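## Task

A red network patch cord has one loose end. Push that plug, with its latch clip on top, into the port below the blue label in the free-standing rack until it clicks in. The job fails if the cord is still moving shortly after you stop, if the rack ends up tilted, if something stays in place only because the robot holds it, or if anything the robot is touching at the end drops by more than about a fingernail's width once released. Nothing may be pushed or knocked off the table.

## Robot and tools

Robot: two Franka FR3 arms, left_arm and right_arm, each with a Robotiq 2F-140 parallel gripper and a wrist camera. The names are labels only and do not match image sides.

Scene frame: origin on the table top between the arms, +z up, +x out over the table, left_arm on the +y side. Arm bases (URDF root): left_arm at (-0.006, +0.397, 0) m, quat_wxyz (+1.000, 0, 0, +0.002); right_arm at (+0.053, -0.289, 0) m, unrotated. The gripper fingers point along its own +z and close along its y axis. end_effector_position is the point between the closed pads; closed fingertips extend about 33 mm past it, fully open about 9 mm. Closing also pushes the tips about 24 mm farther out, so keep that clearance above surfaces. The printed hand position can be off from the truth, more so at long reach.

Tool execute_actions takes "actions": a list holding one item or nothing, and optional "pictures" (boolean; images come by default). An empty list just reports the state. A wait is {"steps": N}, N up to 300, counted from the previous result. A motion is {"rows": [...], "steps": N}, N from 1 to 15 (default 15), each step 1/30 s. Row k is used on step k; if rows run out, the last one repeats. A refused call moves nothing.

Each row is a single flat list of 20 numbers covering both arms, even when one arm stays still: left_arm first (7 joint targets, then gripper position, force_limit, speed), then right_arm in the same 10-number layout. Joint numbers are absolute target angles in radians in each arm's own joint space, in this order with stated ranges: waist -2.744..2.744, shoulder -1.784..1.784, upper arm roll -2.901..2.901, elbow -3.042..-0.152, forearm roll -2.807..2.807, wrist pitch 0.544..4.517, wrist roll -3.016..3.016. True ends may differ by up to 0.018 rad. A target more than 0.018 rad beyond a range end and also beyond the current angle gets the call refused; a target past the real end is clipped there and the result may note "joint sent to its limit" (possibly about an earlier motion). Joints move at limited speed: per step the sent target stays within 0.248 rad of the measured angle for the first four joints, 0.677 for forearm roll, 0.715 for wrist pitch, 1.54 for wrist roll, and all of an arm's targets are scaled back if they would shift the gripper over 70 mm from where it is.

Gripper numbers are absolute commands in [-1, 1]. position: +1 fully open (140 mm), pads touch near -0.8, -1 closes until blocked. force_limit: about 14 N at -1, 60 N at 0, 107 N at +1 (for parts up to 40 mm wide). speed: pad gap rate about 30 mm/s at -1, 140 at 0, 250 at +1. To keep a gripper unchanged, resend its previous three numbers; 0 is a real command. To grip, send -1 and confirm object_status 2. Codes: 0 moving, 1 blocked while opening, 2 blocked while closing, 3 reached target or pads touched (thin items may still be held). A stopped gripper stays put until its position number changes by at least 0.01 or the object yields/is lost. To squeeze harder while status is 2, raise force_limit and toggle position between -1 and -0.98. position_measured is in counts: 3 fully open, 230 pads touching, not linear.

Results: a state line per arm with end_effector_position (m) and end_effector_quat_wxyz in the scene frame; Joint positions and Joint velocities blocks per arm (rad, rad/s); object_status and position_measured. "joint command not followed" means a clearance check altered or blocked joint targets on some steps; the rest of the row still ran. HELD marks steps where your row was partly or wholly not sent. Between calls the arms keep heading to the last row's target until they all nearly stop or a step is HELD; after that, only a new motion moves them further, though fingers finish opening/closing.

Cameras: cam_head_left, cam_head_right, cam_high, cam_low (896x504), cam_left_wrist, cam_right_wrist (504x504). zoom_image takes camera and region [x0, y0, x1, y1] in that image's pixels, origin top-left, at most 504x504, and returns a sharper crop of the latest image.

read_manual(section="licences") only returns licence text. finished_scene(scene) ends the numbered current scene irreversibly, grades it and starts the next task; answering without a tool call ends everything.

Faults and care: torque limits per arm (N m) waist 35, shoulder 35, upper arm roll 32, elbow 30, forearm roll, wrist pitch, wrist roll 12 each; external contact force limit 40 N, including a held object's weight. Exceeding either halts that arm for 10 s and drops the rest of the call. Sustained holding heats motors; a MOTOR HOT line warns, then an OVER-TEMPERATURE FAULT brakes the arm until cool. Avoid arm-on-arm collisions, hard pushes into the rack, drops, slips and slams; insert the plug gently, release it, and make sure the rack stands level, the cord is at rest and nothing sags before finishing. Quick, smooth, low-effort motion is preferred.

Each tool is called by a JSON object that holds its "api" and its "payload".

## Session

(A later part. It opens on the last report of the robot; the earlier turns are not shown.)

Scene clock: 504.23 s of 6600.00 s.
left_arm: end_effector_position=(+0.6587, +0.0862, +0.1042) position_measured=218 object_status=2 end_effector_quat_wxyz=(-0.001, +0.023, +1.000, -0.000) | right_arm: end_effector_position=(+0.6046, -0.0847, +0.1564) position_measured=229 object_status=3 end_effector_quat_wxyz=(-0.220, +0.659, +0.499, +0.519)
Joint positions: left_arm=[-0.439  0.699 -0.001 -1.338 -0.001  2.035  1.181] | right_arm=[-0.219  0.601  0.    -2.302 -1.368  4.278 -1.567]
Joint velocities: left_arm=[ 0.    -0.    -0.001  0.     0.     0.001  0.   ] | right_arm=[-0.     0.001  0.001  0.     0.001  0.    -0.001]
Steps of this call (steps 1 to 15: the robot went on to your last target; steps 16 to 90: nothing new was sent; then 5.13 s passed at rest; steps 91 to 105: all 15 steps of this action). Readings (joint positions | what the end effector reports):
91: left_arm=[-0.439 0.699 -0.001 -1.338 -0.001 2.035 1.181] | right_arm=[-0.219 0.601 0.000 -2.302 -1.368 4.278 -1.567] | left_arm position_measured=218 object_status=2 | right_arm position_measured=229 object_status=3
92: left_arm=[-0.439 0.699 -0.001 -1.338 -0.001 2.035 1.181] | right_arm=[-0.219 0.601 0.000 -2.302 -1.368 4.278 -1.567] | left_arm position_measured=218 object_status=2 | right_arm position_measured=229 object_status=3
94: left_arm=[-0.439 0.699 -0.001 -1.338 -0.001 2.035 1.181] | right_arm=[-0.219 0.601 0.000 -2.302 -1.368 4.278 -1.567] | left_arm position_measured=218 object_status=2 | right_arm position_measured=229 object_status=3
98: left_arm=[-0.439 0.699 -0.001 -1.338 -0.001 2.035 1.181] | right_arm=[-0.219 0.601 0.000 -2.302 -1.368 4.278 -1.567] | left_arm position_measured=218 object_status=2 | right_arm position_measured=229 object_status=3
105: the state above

{"api": "execute_actions", "payload": {"actions": [{"rows":[[-0.4372,0.7018,0.0003,-1.3358,-0.003,2.038,1.188,-1,0.3,-0.6,-0.22,0.6,0,-2.3,-1.37,4.28,-1.571,-0.8,0,0],[-0.4369,0.7016,0.0006,-1.3354,-0.002,2.040,1.188,-1,0.3,-0.6,-0.22,0.6,0,-2.3,-1.37,4.28,-1.571,-0.8,0,0],[-0.4366,0.7014,0.0009,-1.335,-0.001,2.042,1.188,-1,0.3,-0.6,-0.22,0.6,0,-2.3,-1.37,4.28,-1.571,-0.8,0,0],[-0.4363,0.7012,0.0012,-1.3346,0.0,2.044,1.188,-1,0.3,-0.6,-0.22,0.6,0,-2.3,-1.37,4.28,-1.571,-0.8,0,0],[-0.436,0.701,0.0015,-1.3342,0.0005,2.046,1.188,-1,0.3,-0.6,-0.22,0.6,0,-2.3,-1.37,4.28,-1.571,-0.8,0,0],[-0.4357,0.7008,0.0018,-1.3338,0.001,2.048,1.188,-1,0.3,-0.6,-0.22,0.6,0,-2.3,-1.37,4.28,-1.571,-0.8,0,0],[-0.4354,0.7006,0.002,-1.3334,0.0015,2.050,1.188,-1,0.3,-0.6,-0.22,0.6,0,-2.3,-1.37,4.28,-1.571,-0.8,0,0]],"steps":15}]}}

{"api": "zoom_image", "payload": {"camera": "cam_left_wrist", "region": [230, 265, 285, 320]}}

Scene clock: 513.57 s of 6600.00 s.
left_arm: end_effector_position=(+0.6588, +0.0862, +0.1043) position_measured=218 object_status=2 end_effector_quat_wxyz=(-0.001, +0.023, +1.000, -0.000) | right_arm: end_effector_position=(+0.6046, -0.0847, +0.1564) position_measured=229 object_status=3 end_effector_quat_wxyz=(-0.220, +0.659, +0.499, +0.519)
Joint positions: left_arm=[-0.439  0.699 -0.001 -1.338 -0.001  2.035  1.181] | right_arm=[-0.219  0.601  0.    -2.302 -1.368  4.278 -1.567]
Joint velocities: left_arm=[-0.001  0.001 -0.     0.001  0.     0.001  0.   ] | right_arm=[-0.     0.001  0.     0.     0.    -0.     0.   ]
Steps of this call (steps 1 to 15: the robot went on to your last target; steps 16 to 90: nothing new was sent; then 5.83 s passed at rest; steps 91 to 105: all 15 steps of this action). Readings (joint positions | what the end effector reports):
91: left_arm=[-0.439 0.699 -0.001 -1.338 -0.001 2.035 1.181] | right_arm=[-0.219 0.601 0.000 -2.302 -1.368 4.278 -1.567] | left_arm position_measured=218 object_status=2 | right_arm position_measured=229 object_status=3
92: left_arm=[-0.439 0.699 -0.001 -1.338 -0.001 2.035 1.181] | right_arm=[-0.219 0.601 0.000 -2.302 -1.368 4.278 -1.567] | left_arm position_measured=218 object_status=2 | right_arm position_measured=229 object_status=3
94: left_arm=[-0.439 0.699 -0.001 -1.338 -0.001 2.035 1.181] | right_arm=[-0.219 0.601 0.000 -2.302 -1.368 4.278 -1.567] | left_arm position_measured=218 object_status=2 | right_arm position_measured=229 object_status=3
98: left_arm=[-0.439 0.699 -0.001 -1.338 -0.001 2.035 1.181] | right_arm=[-0.219 0.601 0.000 -2.302 -1.368 4.278 -1.567] | left_arm position_measured=218 object_status=2 | right_arm position_measured=229 object_status=3
105: the state above

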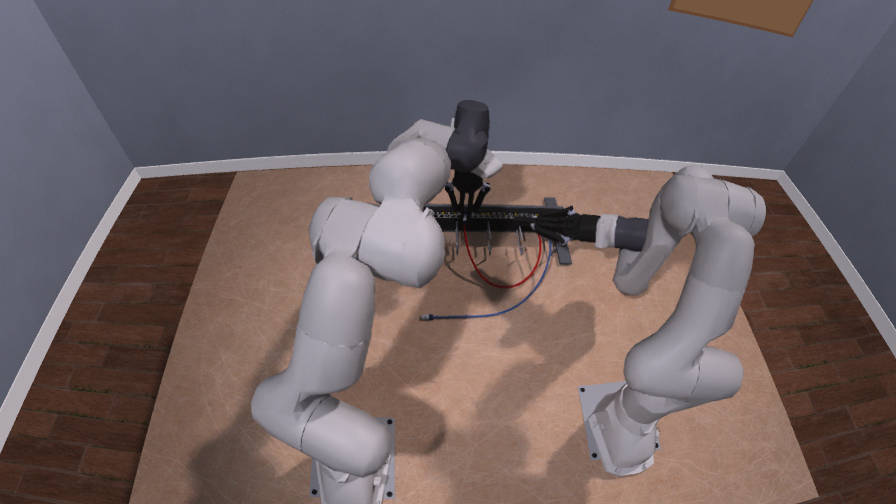

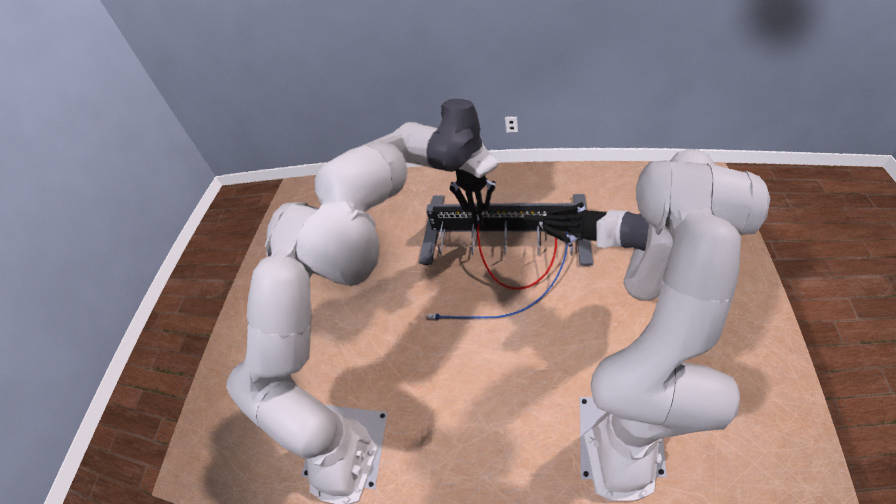

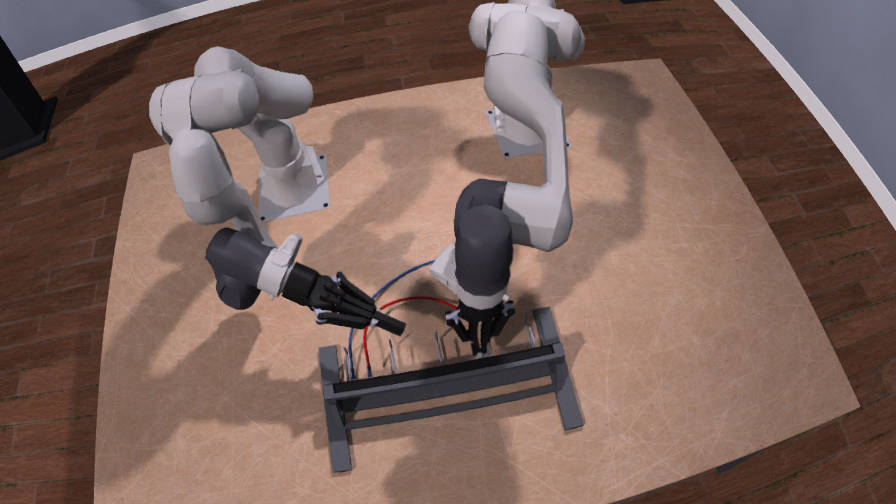

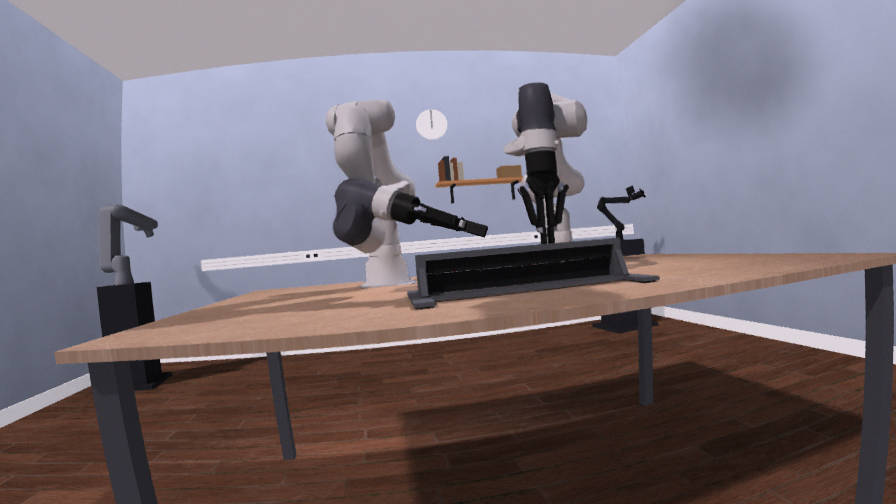

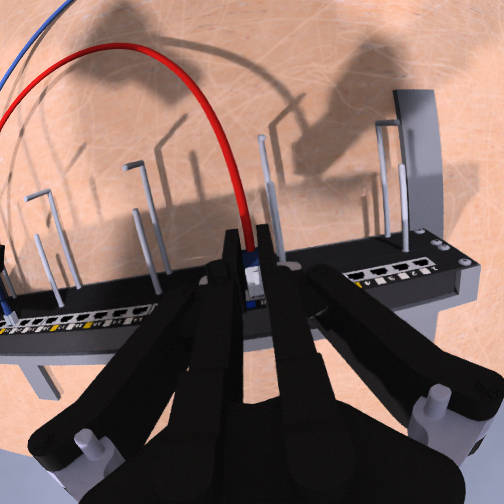

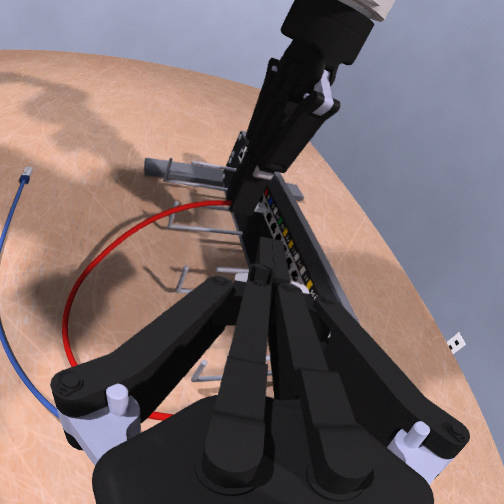

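Region (230, 265, 285, 320) of cam_left_wrist's 504x504 image, scaled by 9.164, with more detail than that image has.

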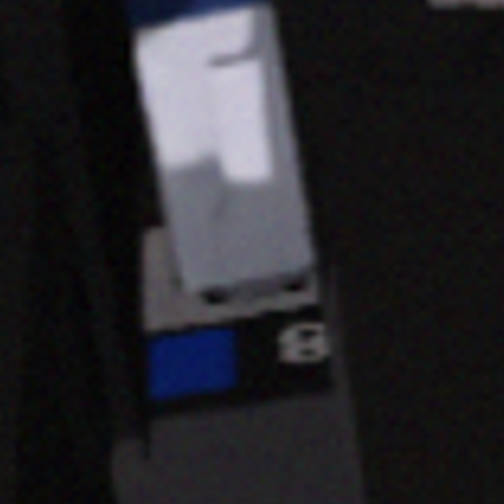

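{"api": "execute_actions", "payload": {"actions": [{"rows":[[-0.436,0.7006,0.0012,-1.3345,0.0005,2.044,1.188,-1,0.3,-0.6,-0.22,0.6,0,-2.3,-1.37,4.28,-1.571,-0.8,0,0],[-0.4368,0.7006,0.0005,-1.3355,-0.0005,2.039,1.188,-1,0.3,-0.6,-0.22,0.6,0,-2.3,-1.37,4.28,-1.571,-0.8,0,0],[-0.4375,0.7008,-0.0003,-1.3364,-0.001,2.035,1.188,-1,0.3,-0.6,-0.22,0.6,0,-2.3,-1.37,4.28,-1.571,-0.8,0,0],[-0.4375,0.701,-0.0003,-1.3364,-0.001,2.031,1.188,-1,0.3,-0.6,-0.22,0.6,0,-2.3,-1.37,4.28,-1.571,-0.8,0,0]],"steps":15}], "pictures": false}}

{"api": "execute_actions", "payload": {"actions": [{"steps":12}], "pictures": false}}

Scene clock: 521.67 s of 6600.00 s.
left_arm: end_effector_position=(+0.6584, +0.0866, +0.1040) position_measured=218 object_status=2 end_effector_quat_wxyz=(-0.002, +0.023, +1.000, -0.000) | right_arm: end_effector_position=(+0.6046, -0.0847, +0.1564) position_measured=229 object_status=3 end_effector_quat_wxyz=(-0.220, +0.659, +0.499, +0.519)
Joint positions: left_arm=[-0.439  0.699 -0.001 -1.338 -0.001  2.033  1.181] | right_arm=[-0.219  0.601  0.    -2.302 -1.368  4.278 -1.567]
Joint velocities: left_arm=[ 0.001  0.    -0.    -0.001 -0.001 -0.     0.001] | right_arm=[ 0.     0.     0.001 -0.     0.002 -0.001 -0.001]
Steps of this call (steps 1 to 15: the robot went on to your last target; steps 16 to 90: nothing new was sent; then 4.60 s passed at rest; steps 91 to 105: all 15 steps of this action). Readings (joint positions | what the end effector reports):
91: left_arm=[-0.439 0.699 -0.001 -1.338 -0.001 2.035 1.181] | right_arm=[-0.219 0.601 0.000 -2.302 -1.368 4.278 -1.567] | left_arm position_measured=218 object_status=2 | right_arm position_measured=229 object_status=3
92: left_arm=[-0.439 0.699 -0.001 -1.338 -0.001 2.035 1.181] | right_arm=[-0.219 0.601 0.000 -2.302 -1.368 4.278 -1.567] | left_arm position_measured=218 object_status=2 | right_arm position_measured=229 object_status=3
94: left_arm=[-0.439 0.699 -0.001 -1.338 -0.001 2.034 1.181] | right_arm=[-0.219 0.601 0.000 -2.302 -1.368 4.278 -1.567] | left_arm position_measured=218 object_status=2 | right_arm position_measured=229 object_status=3
98: left_arm=[-0.439 0.699 -0.001 -1.338 -0.001 2.033 1.181] | right_arm=[-0.219 0.601 0.000 -2.302 -1.368 4.278 -1.567] | left_arm position_measured=218 object_status=2 | right_arm position_measured=229 object_status=3
105: the state above

Scene clock: 522.07 s of 6600.00 s.
left_arm: end_effector_position=(+0.6584, +0.0867, +0.1040) position_measured=218 object_status=2 end_effector_quat_wxyz=(-0.002, +0.023, +1.000, -0.000) | right_arm: end_effector_position=(+0.6046, -0.0847, +0.1564) position_measured=229 object_status=3 end_effector_quat_wxyz=(-0.220, +0.659, +0.499, +0.519)
Joint positions: left_arm=[-0.439  0.699 -0.001 -1.338 -0.001  2.033  1.181] | right_arm=[-0.219  0.601  0.    -2.302 -1.368  4.278 -1.567]
Joint velocities: left_arm=[-0.002  0.    -0.    -0.    -0.    -0.001 -0.001] | right_arm=[ 0.    -0.    -0.001 -0.001 -0.     0.     0.   ]
Steps of this call (steps 1 to 12: the robot went on to your last target). Readings (joint positions | what the end effector reports):
1: left_arm=[-0.439 0.699 -0.001 -1.338 -0.001 2.033 1.181] | right_arm=[-0.219 0.601 0.000 -2.302 -1.368 4.278 -1.567] | left_arm position_measured=218 object_status=2 | right_arm position_measured=229 object_status=3
2: left_arm=[-0.439 0.699 -0.001 -1.338 -0.001 2.033 1.181] | right_arm=[-0.219 0.601 0.000 -2.302 -1.368 4.278 -1.567] | left_arm position_measured=218 object_status=2 | right_arm position_measured=229 object_status=3
4: left_arm=[-0.439 0.699 -0.001 -1.338 -0.001 2.033 1.181] | right_arm=[-0.219 0.601 0.000 -2.302 -1.368 4.278 -1.567] | left_arm position_measured=218 object_status=2 | right_arm position_measured=229 object_status=3
8: left_arm=[-0.439 0.699 -0.001 -1.338 -0.001 2.033 1.181] | right_arm=[-0.219 0.601 0.000 -2.302 -1.368 4.278 -1.567] | left_arm position_measured=218 object_status=2 | right_arm position_measured=229 object_status=3
12: the state above

{"api": "execute_actions", "payload": {"actions": [{"rows":[[-0.4385,0.7013,-0.001,-1.3364,-0.001,2.033,1.188,-1,0.3,-0.6,-0.22,0.6,0,-2.3,-1.37,4.28,-1.571,-0.8,0,0],[-0.4385,0.7016,-0.001,-1.3364,-0.001,2.033,1.188,-1,0.3,-0.6,-0.22,0.6,0,-2.3,-1.37,4.28,-1.571,-0.8,0,0]],"steps":15}]}}

{"api": "zoom_image", "payload": {"camera": "cam_left_wrist", "region": [240, 280, 275, 315]}}

{"api": "zoom_image", "payload": {"camera": "cam_right_wrist", "region": [245, 190, 280, 225]}}

Scene clock: 528.00 s of 6600.00 s.
left_arm: end_effector_position=(+0.6583, +0.0868, +0.1036) position_measured=218 object_status=2 end_effector_quat_wxyz=(-0.002, +0.023, +1.000, +0.000) | right_arm: end_effector_position=(+0.6046, -0.0847, +0.1564) position_measured=229 object_status=3 end_effector_quat_wxyz=(-0.220, +0.659, +0.499, +0.519)
Joint positions: left_arm=[-0.439  0.7   -0.001 -1.338 -0.001  2.033  1.181] | right_arm=[-0.219  0.601  0.    -2.302 -1.368  4.278 -1.567]
Joint velocities: left_arm=[-0.001 -0.     0.001 -0.001 -0.002  0.     0.   ] | right_arm=[ 0.001 -0.001  0.001  0.001  0.    -0.002 -0.002]
Steps of this call (steps 1 to 15: the robot went on to your last target; steps 16 to 90: nothing new was sent; then 2.43 s passed at rest; steps 91 to 105: all 15 steps of this action). Readings (joint positions | what the end effector reports):
91: left_arm=[-0.439 0.699 -0.001 -1.338 -0.001 2.033 1.181] | right_arm=[-0.219 0.601 0.000 -2.302 -1.368 4.278 -1.567] | left_arm position_measured=218 object_status=2 | right_arm position_measured=229 object_status=3
92: left_arm=[-0.439 0.699 -0.001 -1.338 -0.001 2.033 1.181] | right_arm=[-0.219 0.601 0.000 -2.302 -1.368 4.278 -1.567] | left_arm position_measured=218 object_status=2 | right_arm position_measured=229 object_status=3
94: left_arm=[-0.439 0.700 -0.001 -1.338 -0.001 2.033 1.181] | right_arm=[-0.219 0.601 0.000 -2.302 -1.368 4.278 -1.567] | left_arm position_measured=218 object_status=2 | right_arm position_measured=229 object_status=3
98: left_arm=[-0.439 0.700 -0.001 -1.338 -0.001 2.033 1.181] | right_arm=[-0.219 0.601 0.000 -2.302 -1.368 4.278 -1.567] | left_arm position_measured=218 object_status=2 | right_arm position_measured=229 object_status=3
105: the state above

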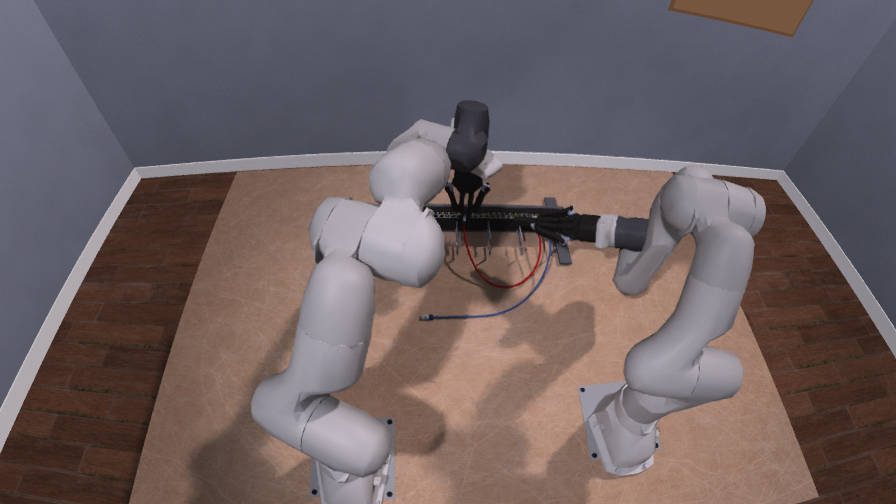

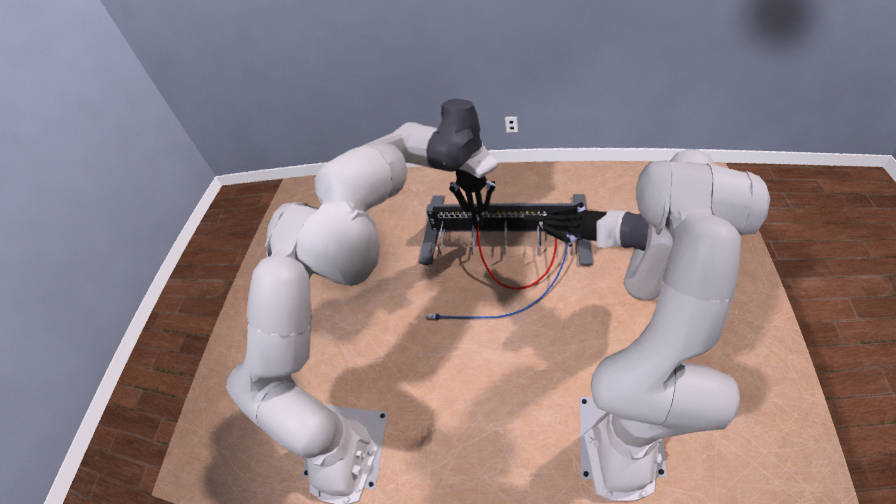

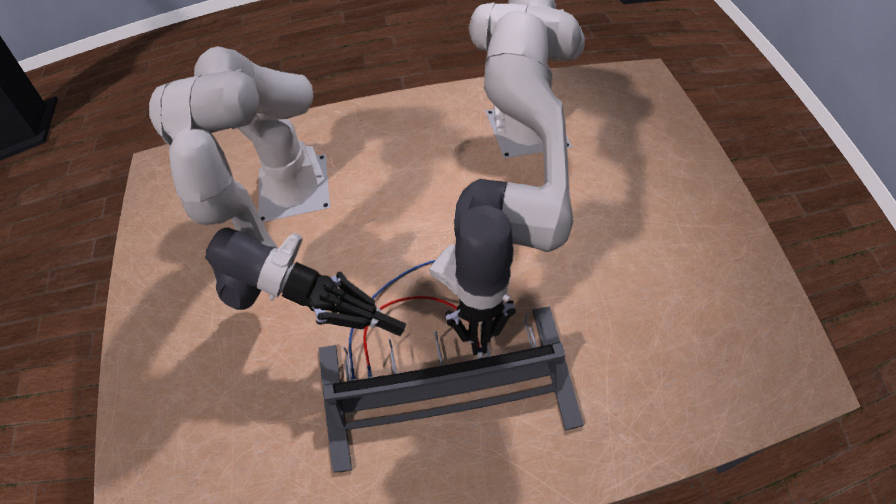

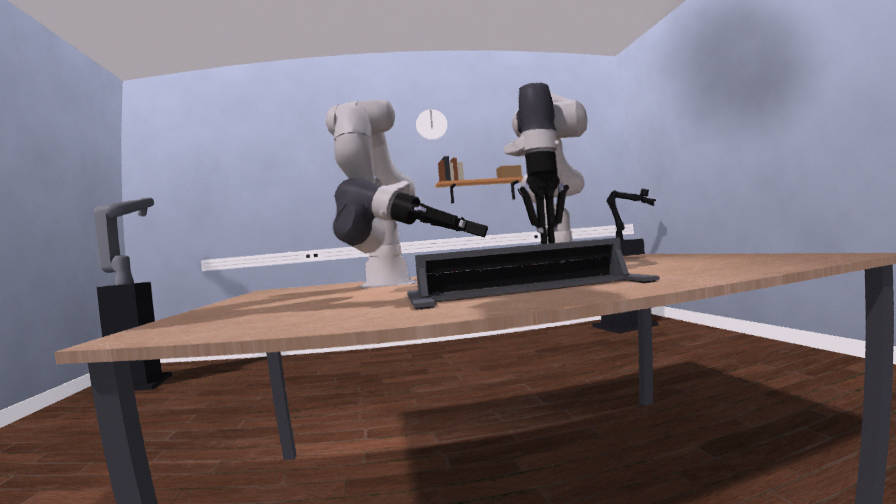

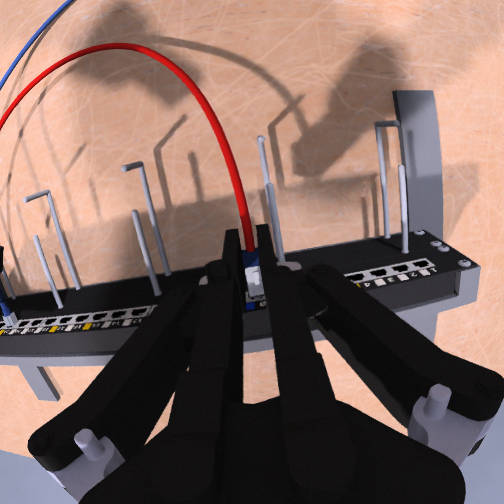

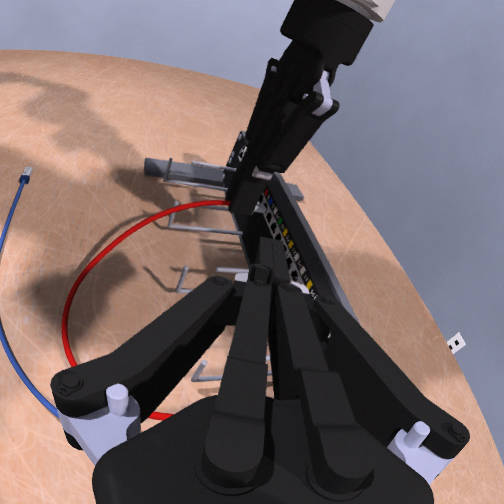

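Region (240, 280, 275, 315) of cam_left_wrist's 504x504 image, scaled by 14.400, with more detail than that image has.

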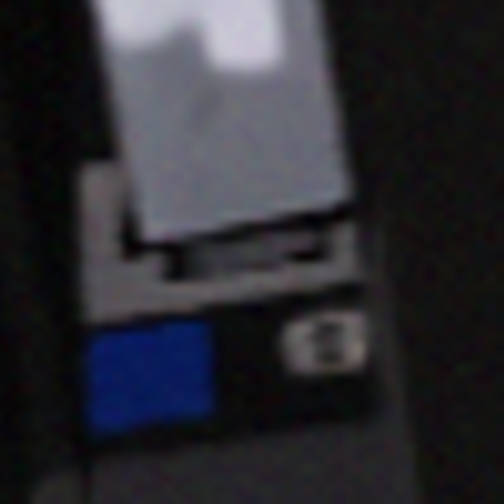

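Region (245, 190, 280, 225) of cam_right_wrist's 504x504 image, scaled by 14.400, with more detail than that image has.

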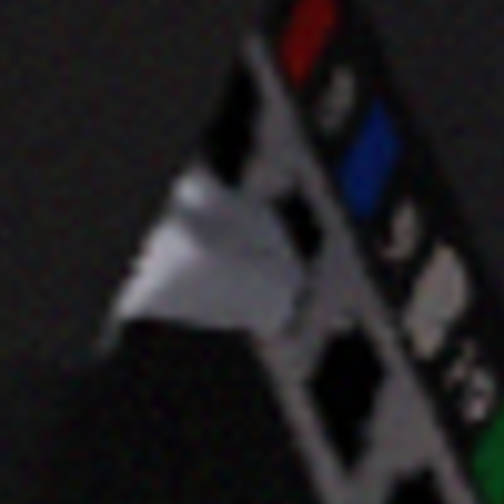

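{"api": "execute_actions", "payload": {"actions": [{"rows":[[-0.4385,0.7005,-0.001,-1.3375,-0.001,2.033,1.194,-1,0.3,-0.6,-0.22,0.6,0,-2.3,-1.37,4.28,-1.571,-0.8,0,0],[-0.4385,0.7005,-0.001,-1.3375,-0.001,2.033,1.200,-1,0.3,-0.6,-0.22,0.6,0,-2.3,-1.37,4.28,-1.571,-0.8,0,0]],"steps":15}], "pictures": false}}

{"api": "execute_actions", "payload": {"actions": [{"rows":[[-0.4385,0.7005,-0.001,-1.3375,-0.001,2.033,1.200,-1,0.3,-0.6,-0.22,0.6,0,-2.3,-1.37,4.28,-1.571,-0.8,0,0],[-0.4385,0.7005,-0.001,-1.3375,-0.001,2.033,1.200,-1,0.3,-0.6,-0.22,0.6,0,-2.3,-1.37,4.28,-1.571,-0.8,0,0],[-0.4385,0.7005,-0.001,-1.3375,-0.001,2.033,1.200,-1,0.3,-0.6,-0.22,0.6,0,-2.3,-1.37,4.28,-1.571,-0.8,0,0],[-0.4385,0.7005,-0.001,-1.3375,-0.001,2.035,1.200,-1,0.3,-0.6,-0.22,0.6,0,-2.3,-1.37,4.28,-1.571,-0.8,0,0],[-0.4385,0.7005,-0.001,-1.3375,-0.001,2.036,1.200,-1,0.3,-0.6,-0.22,0.6,0,-2.3,-1.37,4.28,-1.571,-0.8,0,0],[-0.4385,0.7005,-0.001,-1.3375,-0.001,2.037,1.200,-1,0.3,-0.6,-0.22,0.6,0,-2.3,-1.37,4.28,-1.571,-0.8,0,0],[-0.4385,0.7005,-0.001,-1.3375,-0.001,2.038,1.200,-1,0.3,-0.6,-0.22,0.6,0,-2.3,-1.37,4.28,-1.571,-0.8,0,0],[-0.4385,0.7005,-0.001,-1.3375,-0.001,2.039,1.200,-1,0.3,-0.6,-0.22,0.6,0,-2.3,-1.37,4.28,-1.571,-0.8,0,0],[-0.4385,0.7005,-0.001,-1.3375,-0.001,2.040,1.200,-1,0.3,-0.6,-0.22,0.6,0,-2.3,-1.37,4.28,-1.571,-0.8,0,0]],"steps":15}], "pictures": false}}

{"api": "execute_actions", "payload": {"actions": [{"steps":10}]}}

{"api": "zoom_image", "payload": {"camera": "cam_left_wrist", "region": [240, 280, 275, 315]}}

Scene clock: 554.53 s of 6600.00 s.
left_arm: end_effector_position=(+0.6583, +0.0868, +0.1035) position_measured=218 object_status=2 end_effector_quat_wxyz=(-0.002, +0.028, +1.000, +0.000) | right_arm: end_effector_position=(+0.6046, -0.0847, +0.1564) position_measured=229 object_status=3 end_effector_quat_wxyz=(-0.220, +0.659, +0.499, +0.519)
Joint positions: left_arm=[-0.439  0.7   -0.001 -1.338 -0.001  2.033  1.19 ] | right_arm=[-0.219  0.601  0.    -2.302 -1.368  4.278 -1.567]
Joint velocities: left_arm=[-0.001  0.     0.001  0.001 -0.    -0.     0.008] | right_arm=[-0.002  0.001 -0.001  0.001  0.    -0.001  0.001]
Steps of this call (steps 1 to 15: the robot went on to your last target; steps 16 to 90: nothing new was sent; then 23.03 s passed at rest; steps 91 to 105: all 15 steps of this action). Readings (joint positions | what the end effector reports):
91: left_arm=[-0.439 0.700 -0.001 -1.338 -0.001 2.033 1.182] | right_arm=[-0.219 0.601 0.000 -2.302 -1.368 4.278 -1.567] | left_arm position_measured=218 object_status=2 | right_arm position_measured=229 object_status=3
92: left_arm=[-0.439 0.700 -0.001 -1.338 -0.001 2.033 1.183] | right_arm=[-0.219 0.601 0.000 -2.302 -1.368 4.278 -1.567] | left_arm position_measured=218 object_status=2 | right_arm position_measured=229 object_status=3
94: left_arm=[-0.439 0.700 -0.001 -1.338 -0.001 2.033 1.185] | right_arm=[-0.219 0.601 0.000 -2.302 -1.368 4.278 -1.567] | left_arm position_measured=218 object_status=2 | right_arm position_measured=229 object_status=3
98: left_arm=[-0.439 0.700 -0.001 -1.338 -0.001 2.033 1.188] | right_arm=[-0.219 0.601 0.000 -2.302 -1.368 4.278 -1.567] | left_arm position_measured=218 object_status=2 | right_arm position_measured=229 object_status=3
105: the state above

Scene clock: 555.03 s of 6600.00 s.
left_arm: end_effector_position=(+0.6584, +0.0868, +0.1035) position_measured=218 object_status=2 end_effector_quat_wxyz=(-0.002, +0.028, +1.000, +0.000) | right_arm: end_effector_position=(+0.6046, -0.0847, +0.1564) position_measured=229 object_status=3 end_effector_quat_wxyz=(-0.220, +0.659, +0.499, +0.519)
Joint positions: left_arm=[-0.439  0.7   -0.001 -1.338 -0.001  2.033  1.192] | right_arm=[-0.219  0.601  0.    -2.302 -1.368  4.278 -1.567]
Joint velocities: left_arm=[ 0.001  0.001 -0.    -0.    -0.001  0.     0.001] | right_arm=[-0.001  0.    -0.001 -0.001 -0.     0.001  0.   ]
Steps of this call (steps 1 to 15: all 15 steps of this action). Readings (joint positions | what the end effector reports):
1: left_arm=[-0.439 0.700 -0.001 -1.338 -0.001 2.033 1.191] | right_arm=[-0.219 0.601 0.000 -2.302 -1.368 4.278 -1.567] | left_arm position_measured=218 object_status=2 | right_arm position_measured=229 object_status=3
2: left_arm=[-0.439 0.700 -0.001 -1.338 -0.001 2.033 1.191] | right_arm=[-0.219 0.601 0.000 -2.302 -1.368 4.278 -1.567] | left_arm position_measured=218 object_status=2 | right_arm position_measured=229 object_status=3
4: left_arm=[-0.439 0.700 -0.001 -1.338 -0.001 2.033 1.191] | right_arm=[-0.219 0.601 0.000 -2.302 -1.368 4.278 -1.567] | left_arm position_measured=218 object_status=2 | right_arm position_measured=229 object_status=3
8: left_arm=[-0.439 0.700 -0.001 -1.338 -0.001 2.033 1.192] | right_arm=[-0.219 0.601 0.000 -2.302 -1.368 4.278 -1.567] | left_arm position_measured=218 object_status=2 | right_arm position_measured=229 object_status=3
15: the state above

Scene clock: 555.37 s of 6600.00 s.
left_arm: end_effector_position=(+0.6584, +0.0868, +0.1035) position_measured=218 object_status=2 end_effector_quat_wxyz=(-0.002, +0.028, +1.000, +0.000) | right_arm: end_effector_position=(+0.6046, -0.0847, +0.1564) position_measured=229 object_status=3 end_effector_quat_wxyz=(-0.220, +0.659, +0.499, +0.519)
Joint positions: left_arm=[-0.439  0.7   -0.001 -1.338 -0.001  2.033  1.192] | right_arm=[-0.219  0.601  0.    -2.302 -1.368  4.278 -1.567]
Joint velocities: left_arm=[ 0.    -0.    -0.001 -0.001  0.     0.     0.001] | right_arm=[ 0.    -0.002 -0.     0.    -0.    -0.     0.001]
Steps of this call (steps 1 to 10: the robot went on to your last target). Readings (joint positions | what the end effector reports):
1: left_arm=[-0.439 0.700 -0.001 -1.338 -0.001 2.033 1.192] | right_arm=[-0.219 0.601 0.000 -2.302 -1.368 4.278 -1.567] | left_arm position_measured=218 object_status=2 | right_arm position_measured=229 object_status=3
2: left_arm=[-0.439 0.700 -0.001 -1.338 -0.001 2.033 1.192] | right_arm=[-0.219 0.601 0.000 -2.302 -1.368 4.278 -1.567] | left_arm position_measured=218 object_status=2 | right_arm position_measured=229 object_status=3
4: left_arm=[-0.439 0.700 -0.001 -1.338 -0.001 2.033 1.192] | right_arm=[-0.219 0.601 0.000 -2.302 -1.368 4.278 -1.567] | left_arm position_measured=218 object_status=2 | right_arm position_measured=229 object_status=3
8: left_arm=[-0.439 0.700 -0.001 -1.338 -0.001 2.033 1.192] | right_arm=[-0.219 0.601 0.000 -2.302 -1.368 4.278 -1.567] | left_arm position_measured=218 object_status=2 | right_arm position_measured=229 object_status=3
10: the state above

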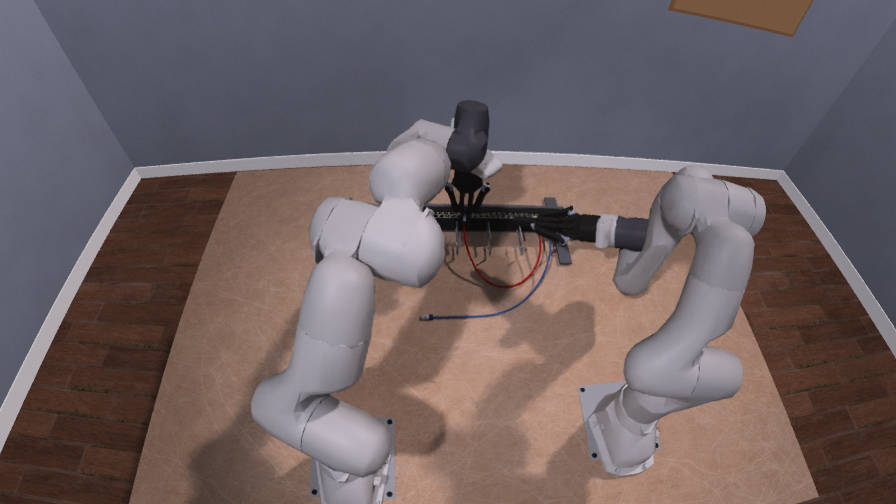

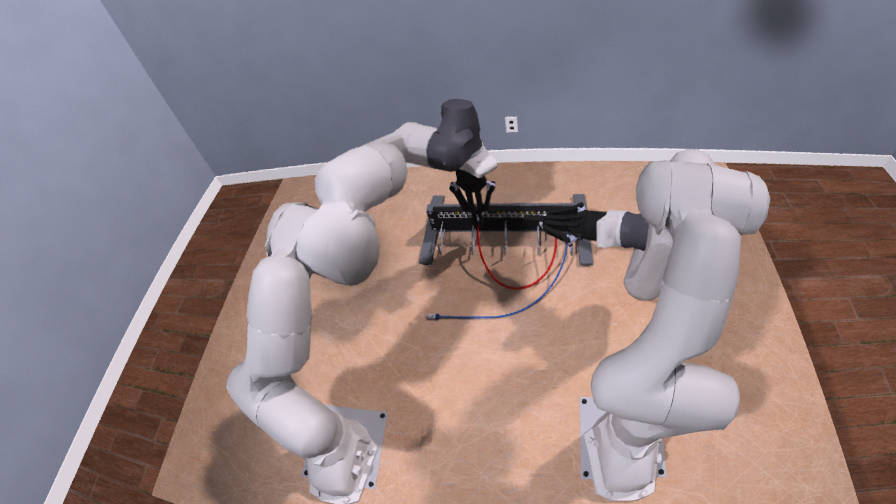

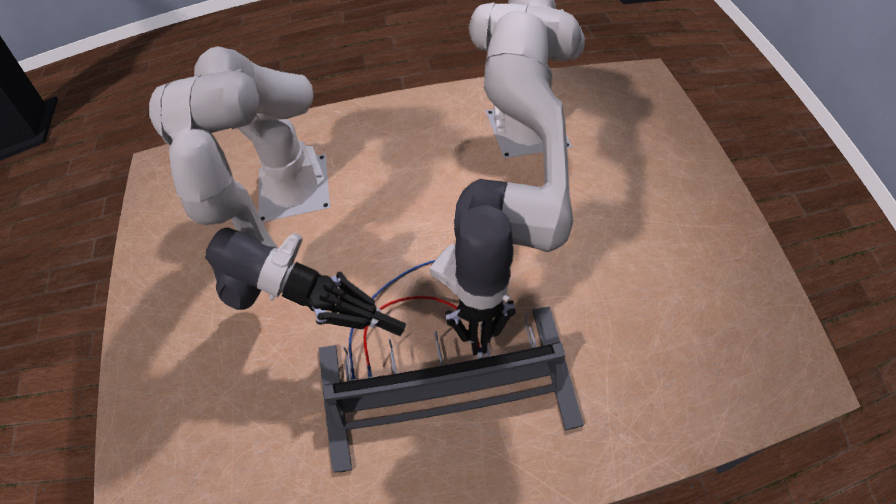

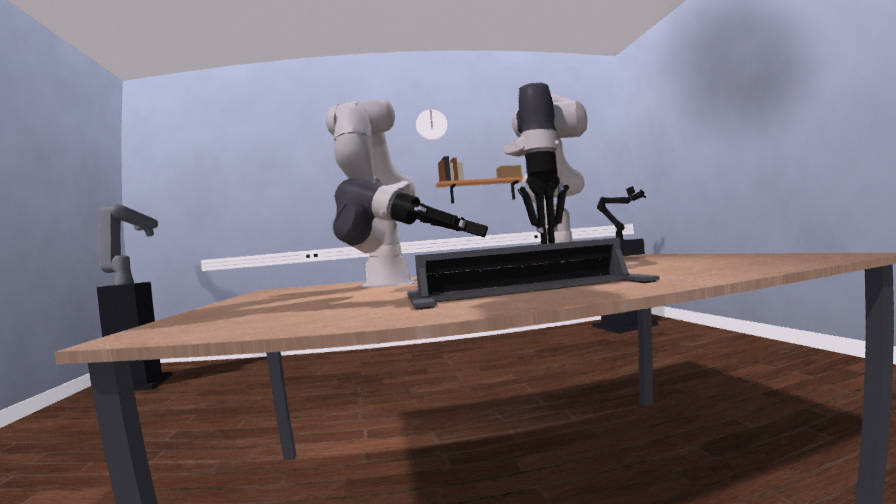

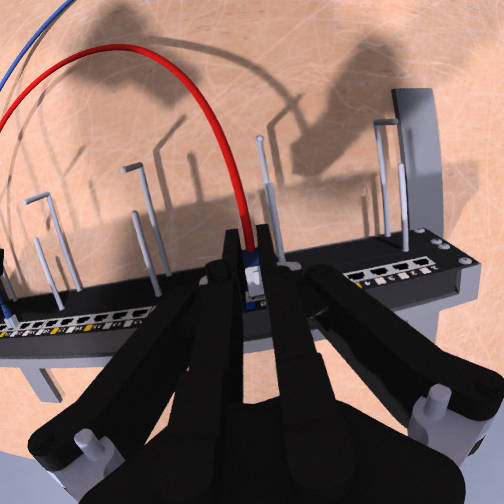

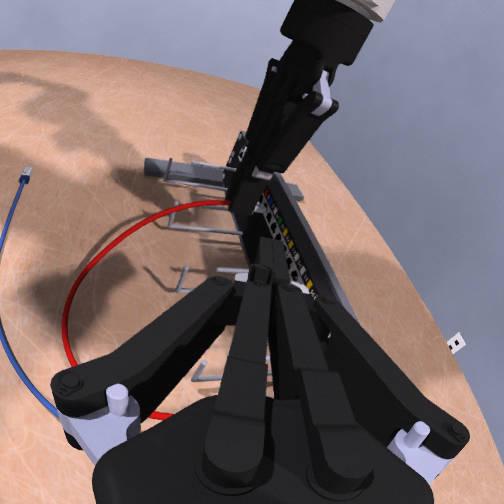

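Region (240, 280, 275, 315) of cam_left_wrist's 504x504 image, scaled by 14.400, with more detail than that image has.

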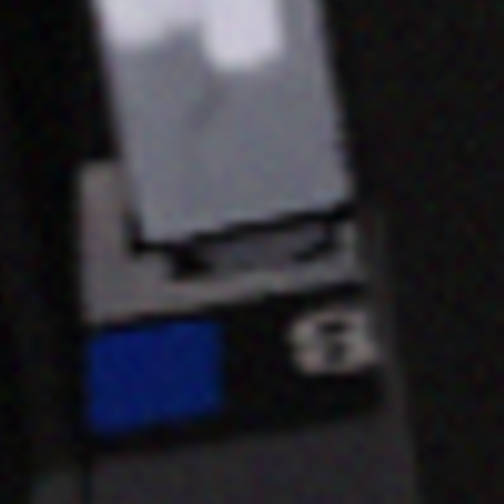

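{"api": "execute_actions", "payload": {"actions": [{"rows":[[-0.4385,0.7005,-0.001,-1.3375,-0.001,2.032,1.199,-1,0.3,-0.6,-0.22,0.6,0,-2.3,-1.37,4.28,-1.571,-0.8,0,0],[-0.439,0.7005,-0.001,-1.3375,-0.001,2.028,1.199,-1,0.3,-0.6,-0.22,0.6,0,-2.3,-1.37,4.28,-1.571,-0.8,0,0],[-0.4395,0.7005,-0.001,-1.3375,-0.001,2.027,1.199,-1,0.3,-0.6,-0.22,0.6,0,-2.3,-1.37,4.28,-1.571,-0.8,0,0],[-0.4402,0.7005,-0.001,-1.3375,-0.001,2.027,1.199,-1,0.3,-0.6,-0.22,0.6,0,-2.3,-1.37,4.28,-1.571,-0.8,0,0],[-0.4402,0.7005,-0.001,-1.3375,-0.001,2.027,1.199,-1,0.3,-0.6,-0.22,0.6,0,-2.3,-1.37,4.28,-1.571,-0.8,0,0],[-0.4402,0.7005,-0.001,-1.3365,-0.001,2.027,1.199,-1,0.3,-0.6,-0.22,0.6,0,-2.3,-1.37,4.28,-1.571,-0.8,0,0],[-0.4402,0.7005,-0.001,-1.3358,-0.001,2.027,1.199,-1,0.3,-0.6,-0.22,0.6,0,-2.3,-1.37,4.28,-1.571,-0.8,0,0],[-0.4402,0.7005,-0.001,-1.3352,-0.001,2.027,1.199,-1,0.3,-0.6,-0.22,0.6,0,-2.3,-1.37,4.28,-1.571,-0.8,0,0],[-0.4402,0.7005,-0.001,-1.3346,-0.001,2.027,1.199,-1,0.3,-0.6,-0.22,0.6,0,-2.3,-1.37,4.28,-1.571,-0.8,0,0]],"steps":15}], "pictures": false}}

{"api": "execute_actions", "payload": {"actions": [{"steps":15}], "pictures": false}}

Scene clock: 583.03 s of 6600.00 s.
left_arm: end_effector_position=(+0.6576, +0.0870, +0.1037) position_measured=218 object_status=2 end_effector_quat_wxyz=(-0.004, +0.028, +1.000, +0.001) | right_arm: end_effector_position=(+0.6046, -0.0847, +0.1564) position_measured=229 object_status=3 end_effector_quat_wxyz=(-0.220, +0.659, +0.499, +0.519)
Joint positions: left_arm=[-0.439  0.7   -0.001 -1.336 -0.001  2.029  1.192] | right_arm=[-0.219  0.601  0.    -2.302 -1.368  4.278 -1.567]
Joint velocities: left_arm=[-0.001  0.001  0.001  0.002 -0.001 -0.002 -0.001] | right_arm=[ 0.    -0.001  0.     0.001  0.     0.001 -0.   ]
Steps of this call (steps 1 to 15: the robot went on to your last target; steps 16 to 90: nothing new was sent; then 24.17 s passed at rest; steps 91 to 105: all 15 steps of this action). Readings (joint positions | what the end effector reports):
91: left_arm=[-0.439 0.700 -0.001 -1.338 -0.001 2.033 1.192] | right_arm=[-0.219 0.601 0.000 -2.302 -1.368 4.278 -1.567] | left_arm position_measured=218 object_status=2 | right_arm position_measured=229 object_status=3
92: left_arm=[-0.439 0.700 -0.001 -1.338 -0.001 2.033 1.192] | right_arm=[-0.219 0.601 0.000 -2.302 -1.368 4.278 -1.567] | left_arm position_measured=218 object_status=2 | right_arm position_measured=229 object_status=3
94: left_arm=[-0.439 0.700 -0.001 -1.338 -0.001 2.032 1.192] | right_arm=[-0.219 0.601 0.000 -2.302 -1.368 4.278 -1.567] | left_arm position_measured=218 object_status=2 | right_arm position_measured=229 object_status=3
98: left_arm=[-0.439 0.700 -0.001 -1.337 -0.001 2.030 1.192] | right_arm=[-0.219 0.601 0.000 -2.302 -1.368 4.278 -1.567] | left_arm position_measured=218 object_status=2 | right_arm position_measured=229 object_status=3
105: the state above

Scene clock: 583.53 s of 6600.00 s.
left_arm: end_effector_position=(+0.6576, +0.0870, +0.1037) position_measured=218 object_status=2 end_effector_quat_wxyz=(-0.004, +0.029, +1.000, +0.001) | right_arm: end_effector_position=(+0.6046, -0.0847, +0.1564) position_measured=229 object_status=3 end_effector_quat_wxyz=(-0.220, +0.659, +0.499, +0.519)
Joint positions: left_arm=[-0.439  0.7   -0.001 -1.336 -0.001  2.029  1.192] | right_arm=[-0.219  0.601  0.    -2.302 -1.368  4.278 -1.567]
Joint velocities: left_arm=[ 0.001  0.     0.001  0.    -0.001  0.     0.   ] | right_arm=[ 0.001  0.003 -0.     0.     0.001 -0.001 -0.001]
Steps of this call (steps 1 to 15: the robot went on to your last target). Readings (joint positions | what the end effector reports):
1: left_arm=[-0.439 0.700 -0.001 -1.336 -0.001 2.029 1.192] | right_arm=[-0.219 0.601 0.000 -2.302 -1.368 4.278 -1.567] | left_arm position_measured=218 object_status=2 | right_arm position_measured=229 object_status=3
2: left_arm=[-0.439 0.700 -0.001 -1.336 -0.001 2.029 1.192] | right_arm=[-0.219 0.601 0.000 -2.302 -1.368 4.278 -1.567] | left_arm position_measured=218 object_status=2 | right_arm position_measured=229 object_status=3
4: left_arm=[-0.439 0.700 -0.001 -1.336 -0.001 2.029 1.192] | right_arm=[-0.219 0.601 0.000 -2.302 -1.368 4.278 -1.567] | left_arm position_measured=218 object_status=2 | right_arm position_measured=229 object_status=3
8: left_arm=[-0.439 0.700 -0.001 -1.336 -0.001 2.029 1.192] | right_arm=[-0.219 0.601 0.000 -2.302 -1.368 4.278 -1.567] | left_arm position_measured=218 object_status=2 | right_arm position_measured=229 object_status=3
15: the state above
All arms were judged still, so your last target was given up. Only a new action makes them travel on or press farther. Fingers that are still opening or closing keep moving.


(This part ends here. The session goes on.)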